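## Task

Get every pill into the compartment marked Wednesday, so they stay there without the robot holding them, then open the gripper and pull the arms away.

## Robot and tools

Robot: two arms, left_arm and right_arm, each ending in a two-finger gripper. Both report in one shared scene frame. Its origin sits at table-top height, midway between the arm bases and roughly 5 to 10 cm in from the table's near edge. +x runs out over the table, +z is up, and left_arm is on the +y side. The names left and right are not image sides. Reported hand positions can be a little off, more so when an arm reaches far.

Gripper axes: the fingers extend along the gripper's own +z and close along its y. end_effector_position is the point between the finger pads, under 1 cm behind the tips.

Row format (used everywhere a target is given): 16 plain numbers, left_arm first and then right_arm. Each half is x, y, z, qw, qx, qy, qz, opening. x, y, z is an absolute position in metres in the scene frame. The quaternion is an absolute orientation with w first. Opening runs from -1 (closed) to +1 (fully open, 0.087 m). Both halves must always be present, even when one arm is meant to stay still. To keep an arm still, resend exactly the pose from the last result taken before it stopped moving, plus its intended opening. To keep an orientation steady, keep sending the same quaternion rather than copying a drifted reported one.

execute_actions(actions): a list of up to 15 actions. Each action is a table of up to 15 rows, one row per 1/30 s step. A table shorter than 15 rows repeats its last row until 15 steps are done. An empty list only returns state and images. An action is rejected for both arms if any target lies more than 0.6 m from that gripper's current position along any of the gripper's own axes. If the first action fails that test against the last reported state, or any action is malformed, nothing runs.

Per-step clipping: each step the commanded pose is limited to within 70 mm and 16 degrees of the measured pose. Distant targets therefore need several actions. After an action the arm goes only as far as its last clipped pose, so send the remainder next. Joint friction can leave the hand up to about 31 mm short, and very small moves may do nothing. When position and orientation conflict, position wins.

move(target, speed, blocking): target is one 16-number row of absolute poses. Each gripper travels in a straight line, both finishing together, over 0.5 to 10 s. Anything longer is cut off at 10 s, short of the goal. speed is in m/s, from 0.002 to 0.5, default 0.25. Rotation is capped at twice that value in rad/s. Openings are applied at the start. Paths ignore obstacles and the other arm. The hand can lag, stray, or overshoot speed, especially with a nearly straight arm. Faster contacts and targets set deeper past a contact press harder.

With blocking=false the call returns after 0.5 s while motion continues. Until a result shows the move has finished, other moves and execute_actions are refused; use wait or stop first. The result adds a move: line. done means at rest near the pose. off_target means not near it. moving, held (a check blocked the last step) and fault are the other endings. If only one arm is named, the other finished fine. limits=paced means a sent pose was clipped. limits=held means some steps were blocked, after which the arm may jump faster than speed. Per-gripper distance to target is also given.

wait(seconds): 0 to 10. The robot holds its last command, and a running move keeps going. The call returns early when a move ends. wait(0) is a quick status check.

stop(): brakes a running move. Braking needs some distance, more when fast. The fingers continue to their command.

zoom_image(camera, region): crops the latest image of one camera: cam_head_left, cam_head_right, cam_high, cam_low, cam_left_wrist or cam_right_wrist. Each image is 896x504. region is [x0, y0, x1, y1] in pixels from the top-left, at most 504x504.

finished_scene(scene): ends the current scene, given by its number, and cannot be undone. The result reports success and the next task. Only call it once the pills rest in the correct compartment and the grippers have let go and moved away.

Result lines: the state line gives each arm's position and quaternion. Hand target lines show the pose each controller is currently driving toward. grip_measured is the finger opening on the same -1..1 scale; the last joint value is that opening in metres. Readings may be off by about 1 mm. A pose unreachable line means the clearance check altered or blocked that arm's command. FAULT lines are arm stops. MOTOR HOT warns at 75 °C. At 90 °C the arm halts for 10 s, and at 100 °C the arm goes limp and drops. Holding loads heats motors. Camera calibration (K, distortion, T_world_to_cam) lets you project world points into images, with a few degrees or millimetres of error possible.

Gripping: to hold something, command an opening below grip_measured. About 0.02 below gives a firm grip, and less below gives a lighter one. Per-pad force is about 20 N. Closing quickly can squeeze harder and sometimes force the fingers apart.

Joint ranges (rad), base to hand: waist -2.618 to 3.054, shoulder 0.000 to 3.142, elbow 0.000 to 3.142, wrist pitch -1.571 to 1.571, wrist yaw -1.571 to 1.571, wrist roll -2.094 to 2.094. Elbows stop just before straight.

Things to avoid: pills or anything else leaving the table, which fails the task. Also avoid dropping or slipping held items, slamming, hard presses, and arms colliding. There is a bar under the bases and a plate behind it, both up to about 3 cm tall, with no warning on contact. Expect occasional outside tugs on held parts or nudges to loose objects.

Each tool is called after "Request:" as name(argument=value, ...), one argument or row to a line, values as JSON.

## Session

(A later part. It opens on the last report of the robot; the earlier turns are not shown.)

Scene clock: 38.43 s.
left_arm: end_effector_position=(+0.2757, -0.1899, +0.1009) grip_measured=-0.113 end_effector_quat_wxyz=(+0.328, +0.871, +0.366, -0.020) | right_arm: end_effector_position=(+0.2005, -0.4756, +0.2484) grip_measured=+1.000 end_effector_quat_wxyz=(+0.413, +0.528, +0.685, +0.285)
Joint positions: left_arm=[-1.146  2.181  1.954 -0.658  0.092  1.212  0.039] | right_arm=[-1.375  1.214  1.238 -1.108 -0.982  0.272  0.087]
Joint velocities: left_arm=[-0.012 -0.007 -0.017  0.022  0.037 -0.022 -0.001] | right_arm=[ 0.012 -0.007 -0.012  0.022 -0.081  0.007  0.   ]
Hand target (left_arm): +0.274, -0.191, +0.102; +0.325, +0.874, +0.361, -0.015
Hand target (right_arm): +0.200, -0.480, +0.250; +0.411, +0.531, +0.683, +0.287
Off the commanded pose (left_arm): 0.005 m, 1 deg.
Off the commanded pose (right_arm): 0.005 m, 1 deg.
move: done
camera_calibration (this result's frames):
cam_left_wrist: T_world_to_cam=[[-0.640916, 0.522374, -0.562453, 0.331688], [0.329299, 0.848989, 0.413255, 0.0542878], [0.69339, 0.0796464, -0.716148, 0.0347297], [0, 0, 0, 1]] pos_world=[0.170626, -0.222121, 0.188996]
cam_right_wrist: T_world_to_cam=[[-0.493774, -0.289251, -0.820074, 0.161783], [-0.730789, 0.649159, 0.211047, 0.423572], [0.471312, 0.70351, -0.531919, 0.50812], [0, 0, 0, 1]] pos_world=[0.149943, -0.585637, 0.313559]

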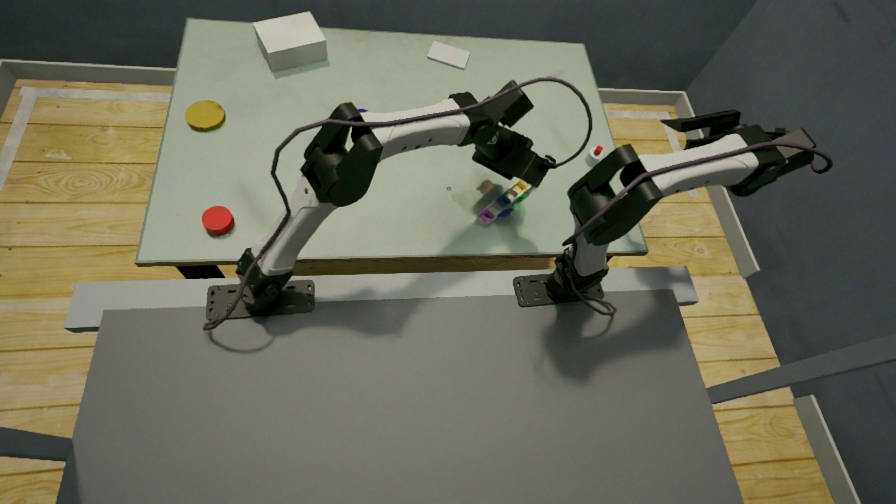

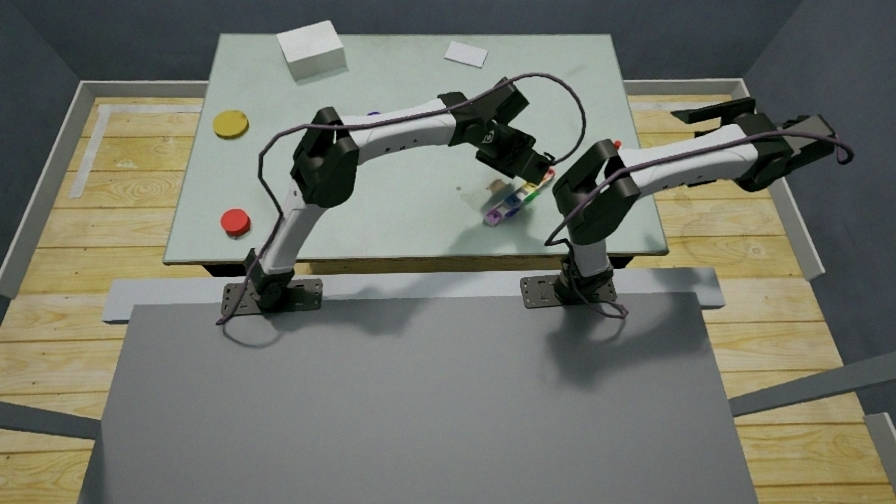

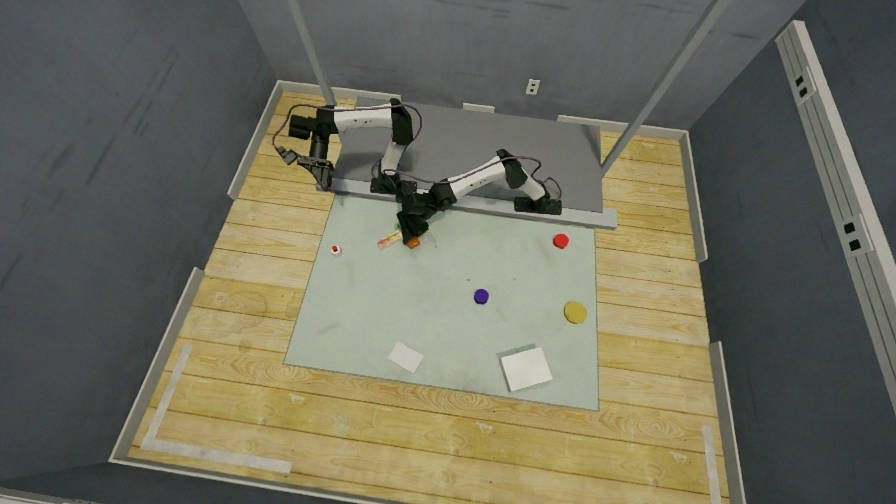

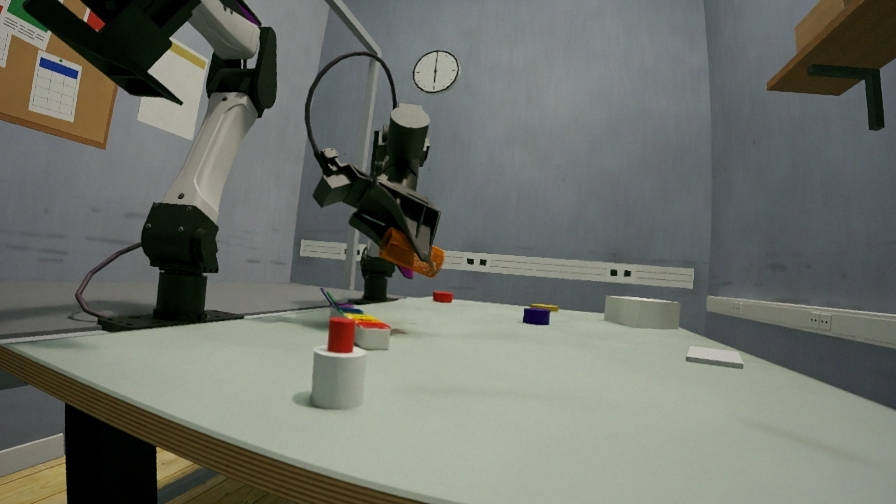

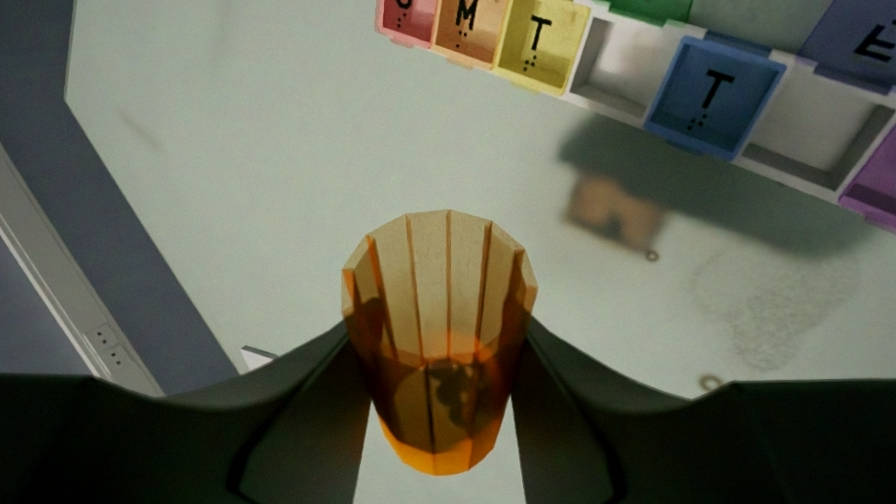

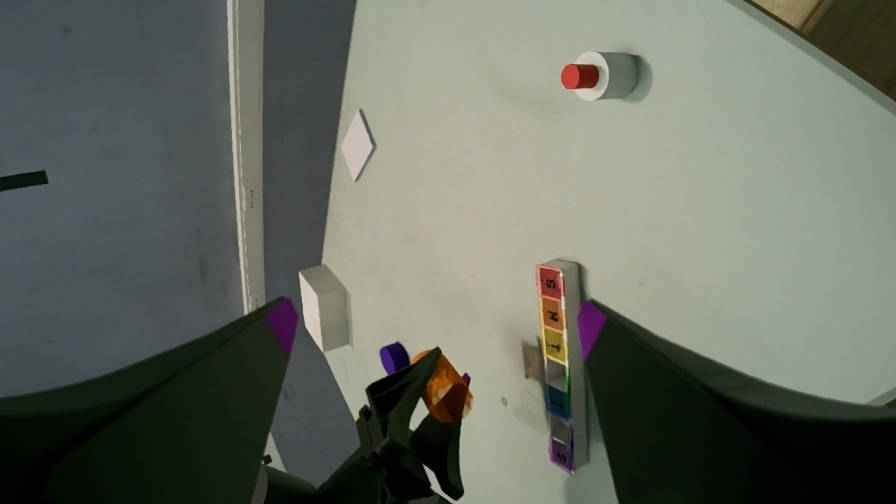

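Request:
move(
  target=[0.254,-0.2,0.065,0.138,0.926,0.352,0.005,-0.135,0.2,-0.48,0.25,0.411,0.531,0.683,0.287,1],
  speed=0.06,
)

Request:
zoom_image(
  camera="cam_low",
  region=[290, 180, 490, 360],
)

Scene clock: 43.53 s.
left_arm: end_effector_position=(+0.2575, -0.2000, +0.0658) grip_measured=-0.112 end_effector_quat_wxyz=(+0.186, +0.919, +0.348, +0.001) | right_arm: end_effector_position=(+0.2005, -0.4756, +0.2484) grip_measured=+1.000 end_effector_quat_wxyz=(+0.413, +0.528, +0.685, +0.285)
Joint positions: left_arm=[-1.204  2.676  2.837 -1.337  0.026  1.254  0.039] | right_arm=[-1.375  1.214  1.238 -1.108 -0.982  0.272  0.087]
Joint velocities: left_arm=[-0.007  0.002 -0.007  0.007  0.007  0.066  0.001] | right_arm=[-0.017  0.007  0.002 -0.037 -0.007  0.007  0.   ]
Hand target (left_arm): +0.254, -0.200, +0.067; +0.183, +0.922, +0.342, +0.006
Hand target (right_arm): +0.200, -0.480, +0.250; +0.411, +0.531, +0.683, +0.287
Off the commanded pose (left_arm): 0.004 m, 6 deg.
Off the commanded pose (right_arm): 0.005 m, 1 deg.
elbow stopped short (left arm): the move would have taken joint 3 (elbow) straighter than the controller allows; a more bent joint 3 avoids this.
move: off_target (left_arm)
camera_calibration (this result's frames):
cam_left_wrist: T_world_to_cam=[[-0.630327, 0.694872, -0.346181, 0.323129], [0.402552, 0.673838, 0.619592, 0.0159052], [0.663807, 0.25119, -0.70446, 0.0641681], [0, 0, 0, 1]] pos_world=[0.154679, -0.251369, 0.14721]
cam_right_wrist: T_world_to_cam=[[-0.493733, -0.289616, -0.81997, 0.16156], [-0.730908, 0.64909, 0.210846, 0.423614], [0.47117, 0.703424, -0.53216, 0.508167], [0, 0, 0, 1]] pos_world=[0.149957, -0.58563, 0.313583]

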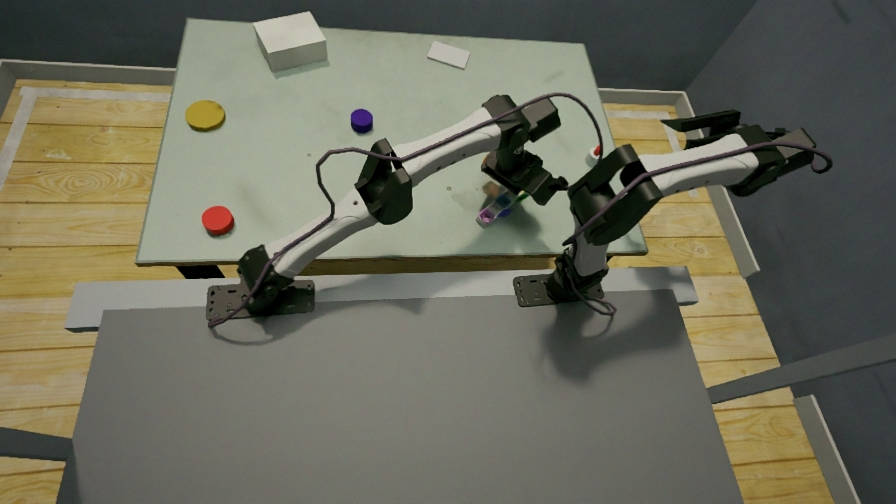

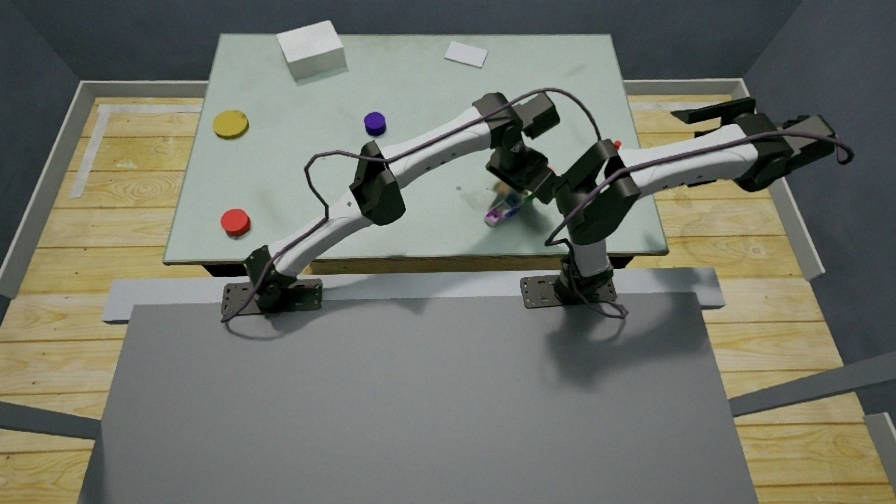

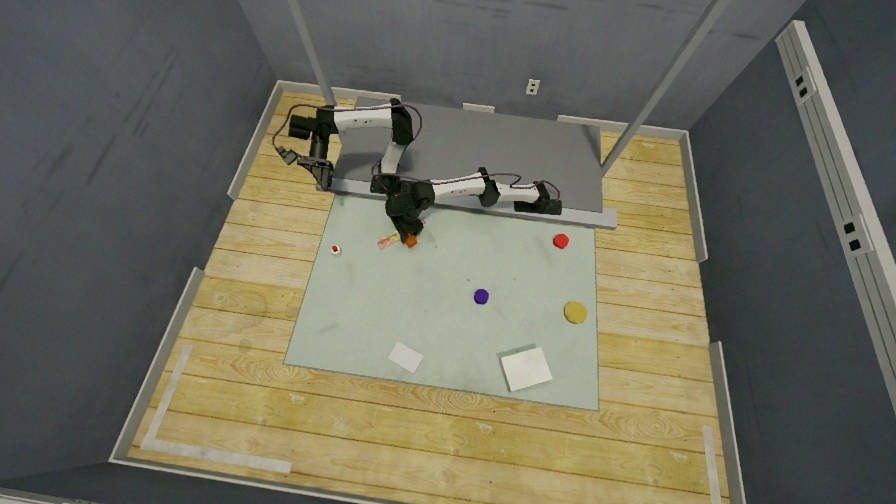

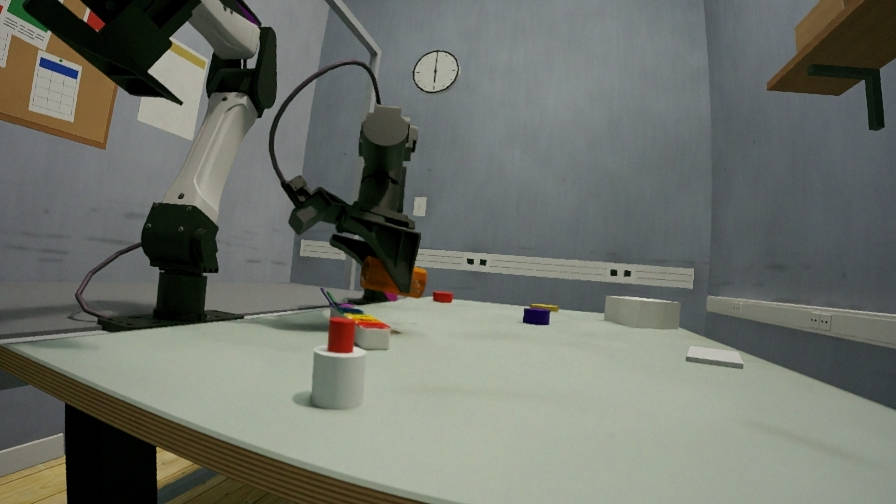

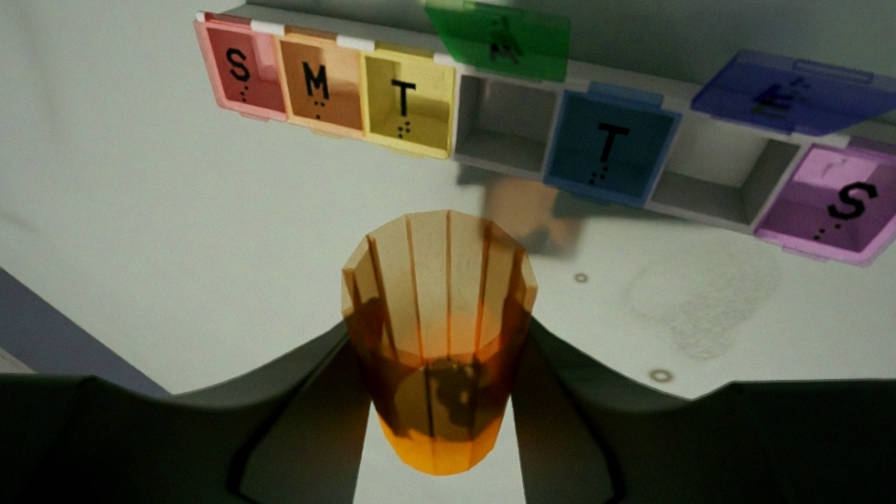

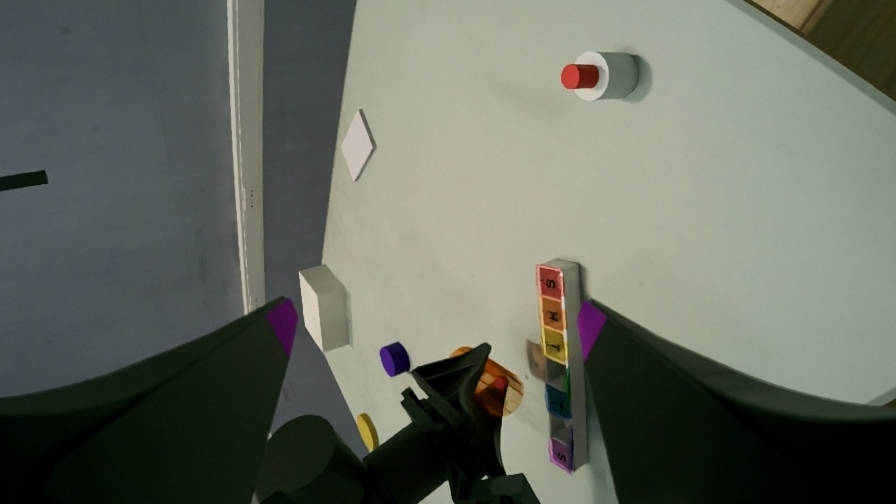

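Region (290, 180, 490, 360) of cam_low's 896x504 image, scaled by 2.520, with more detail than that image has; it fills the top 454 rows of this view, and the rest is white.

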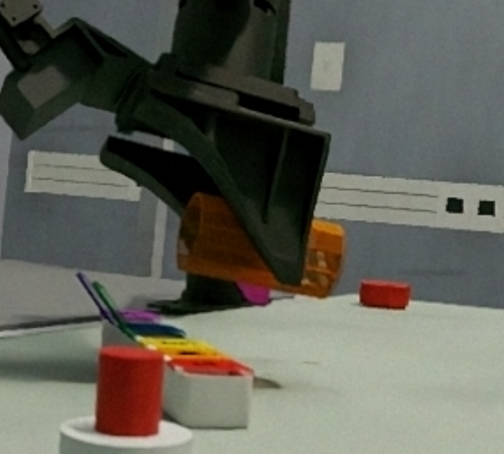

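Request:
move(
  target=[0.252,-0.206,0.052,0.267,0.898,0.321,0.144,-0.135,0.2,-0.48,0.25,0.411,0.531,0.683,0.287,1],
  speed=0.04,
)

Request:
zoom_image(
  camera="cam_low",
  region=[290, 180, 490, 360],
)

Request:
zoom_image(
  camera="cam_right_wrist",
  region=[430, 280, 630, 480],
)

Scene clock: 49.70 s.
left_arm: end_effector_position=(+0.2543, -0.2016, +0.0417) grip_measured=-0.113 end_effector_quat_wxyz=(+0.251, +0.900, +0.328, +0.140) | right_arm: end_effector_position=(+0.2005, -0.4756, +0.2484) grip_measured=+1.000 end_effector_quat_wxyz=(+0.413, +0.528, +0.685, +0.285)
Joint positions: left_arm=[-1.302  2.369  2.042 -0.709 -0.282  1.261  0.039] | right_arm=[-1.375  1.214  1.238 -1.108 -0.982  0.272  0.087]
Joint velocities: left_arm=[-0.007 -0.007 -0.002 -0.066 -0.051  0.022 -0.001] | right_arm=[ 0.012 -0.007  0.022 -0.007 -0.066 -0.007  0.   ]
Hand target (left_arm): +0.252, -0.205, +0.052; +0.264, +0.897, +0.322, +0.146
Hand target (right_arm): +0.200, -0.480, +0.250; +0.411, +0.531, +0.683, +0.287
Off the commanded pose (left_arm): 0.011 m, 2 deg.
Off the commanded pose (right_arm): 0.005 m, 1 deg.
move: off_target (left_arm)
camera_calibration (this result's frames):
cam_left_wrist: T_world_to_cam=[[-0.509789, 0.666044, -0.544518, 0.285698], [0.178743, 0.70113, 0.690267, 0.0926906], [0.841526, 0.254562, -0.476479, -0.00429024], [0, 0, 0, 1]] pos_world=[0.132688, -0.254184, 0.0895424]
cam_right_wrist: T_world_to_cam=[[-0.493733, -0.289616, -0.81997, 0.16156], [-0.730908, 0.64909, 0.210846, 0.423614], [0.47117, 0.703424, -0.53216, 0.508167], [0, 0, 0, 1]] pos_world=[0.149957, -0.58563, 0.313583]

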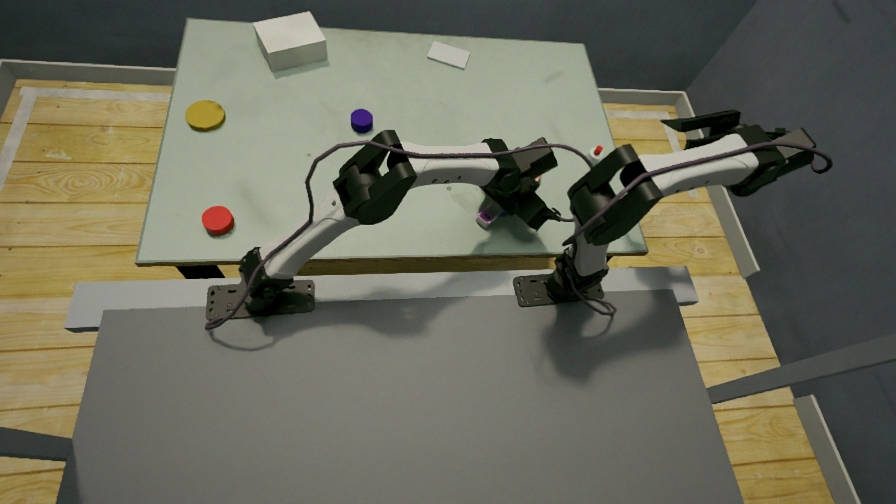

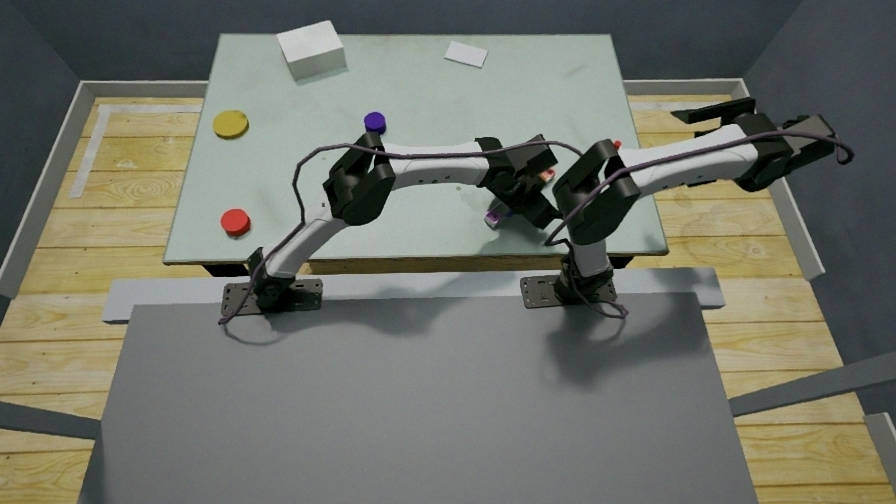

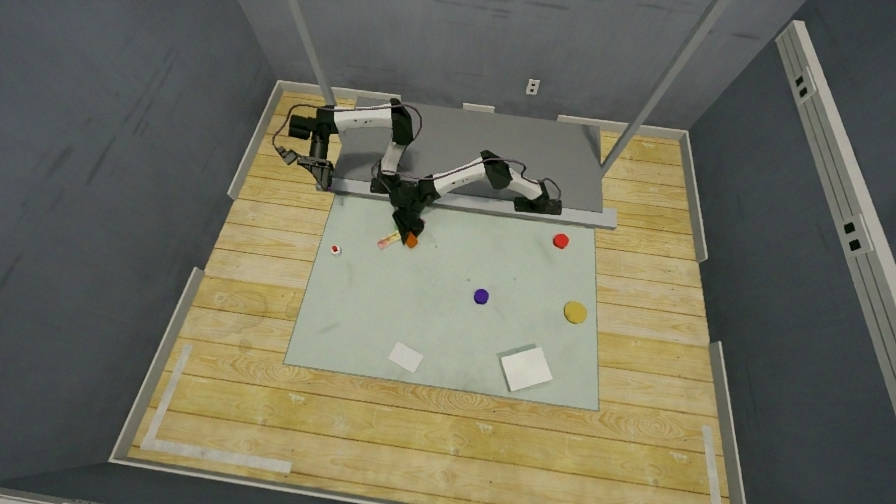

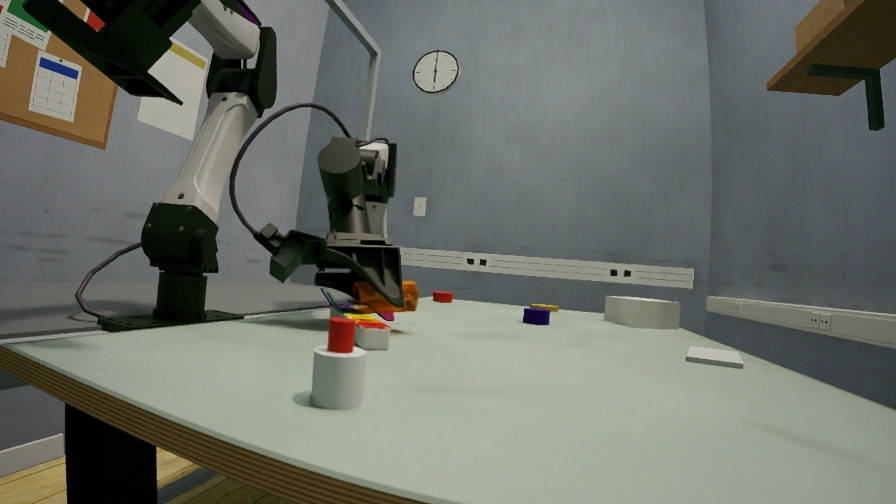

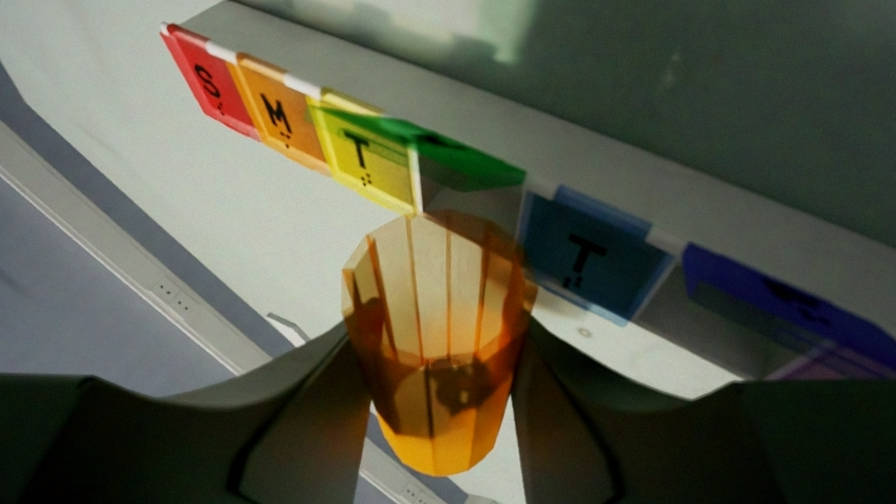

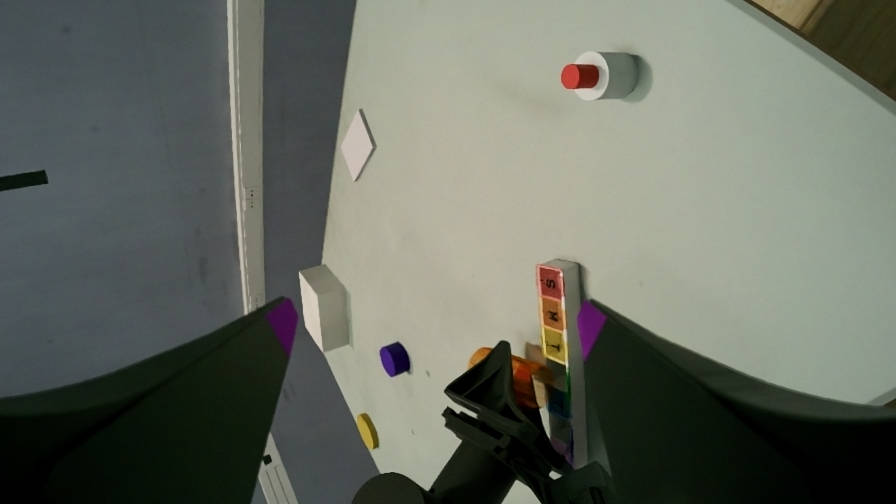

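Region (290, 180, 490, 360) of cam_low's 896x504 image, scaled by 2.520, with more detail than that image has; it fills the top 454 rows of this view, and the rest is white.

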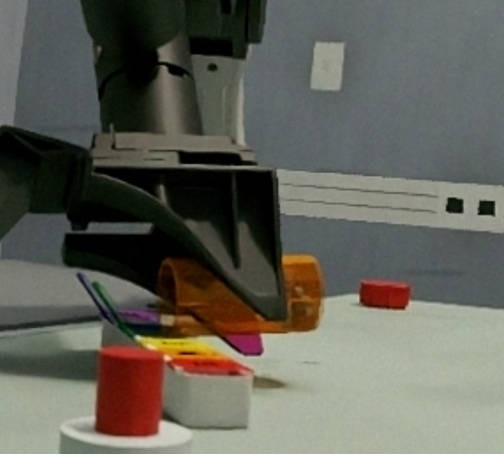

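Region (430, 280, 630, 480) of cam_right_wrist's 896x504 image, scaled by 2.520, with more detail than that image has.

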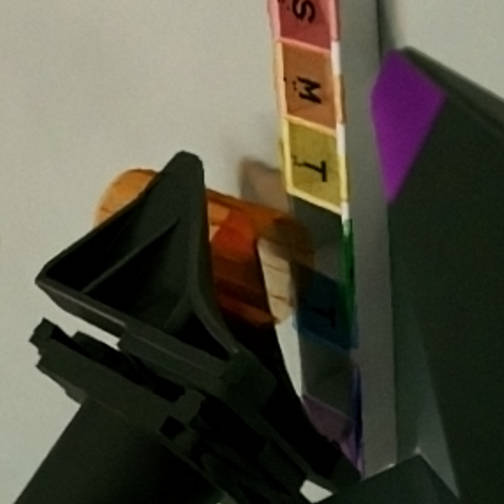

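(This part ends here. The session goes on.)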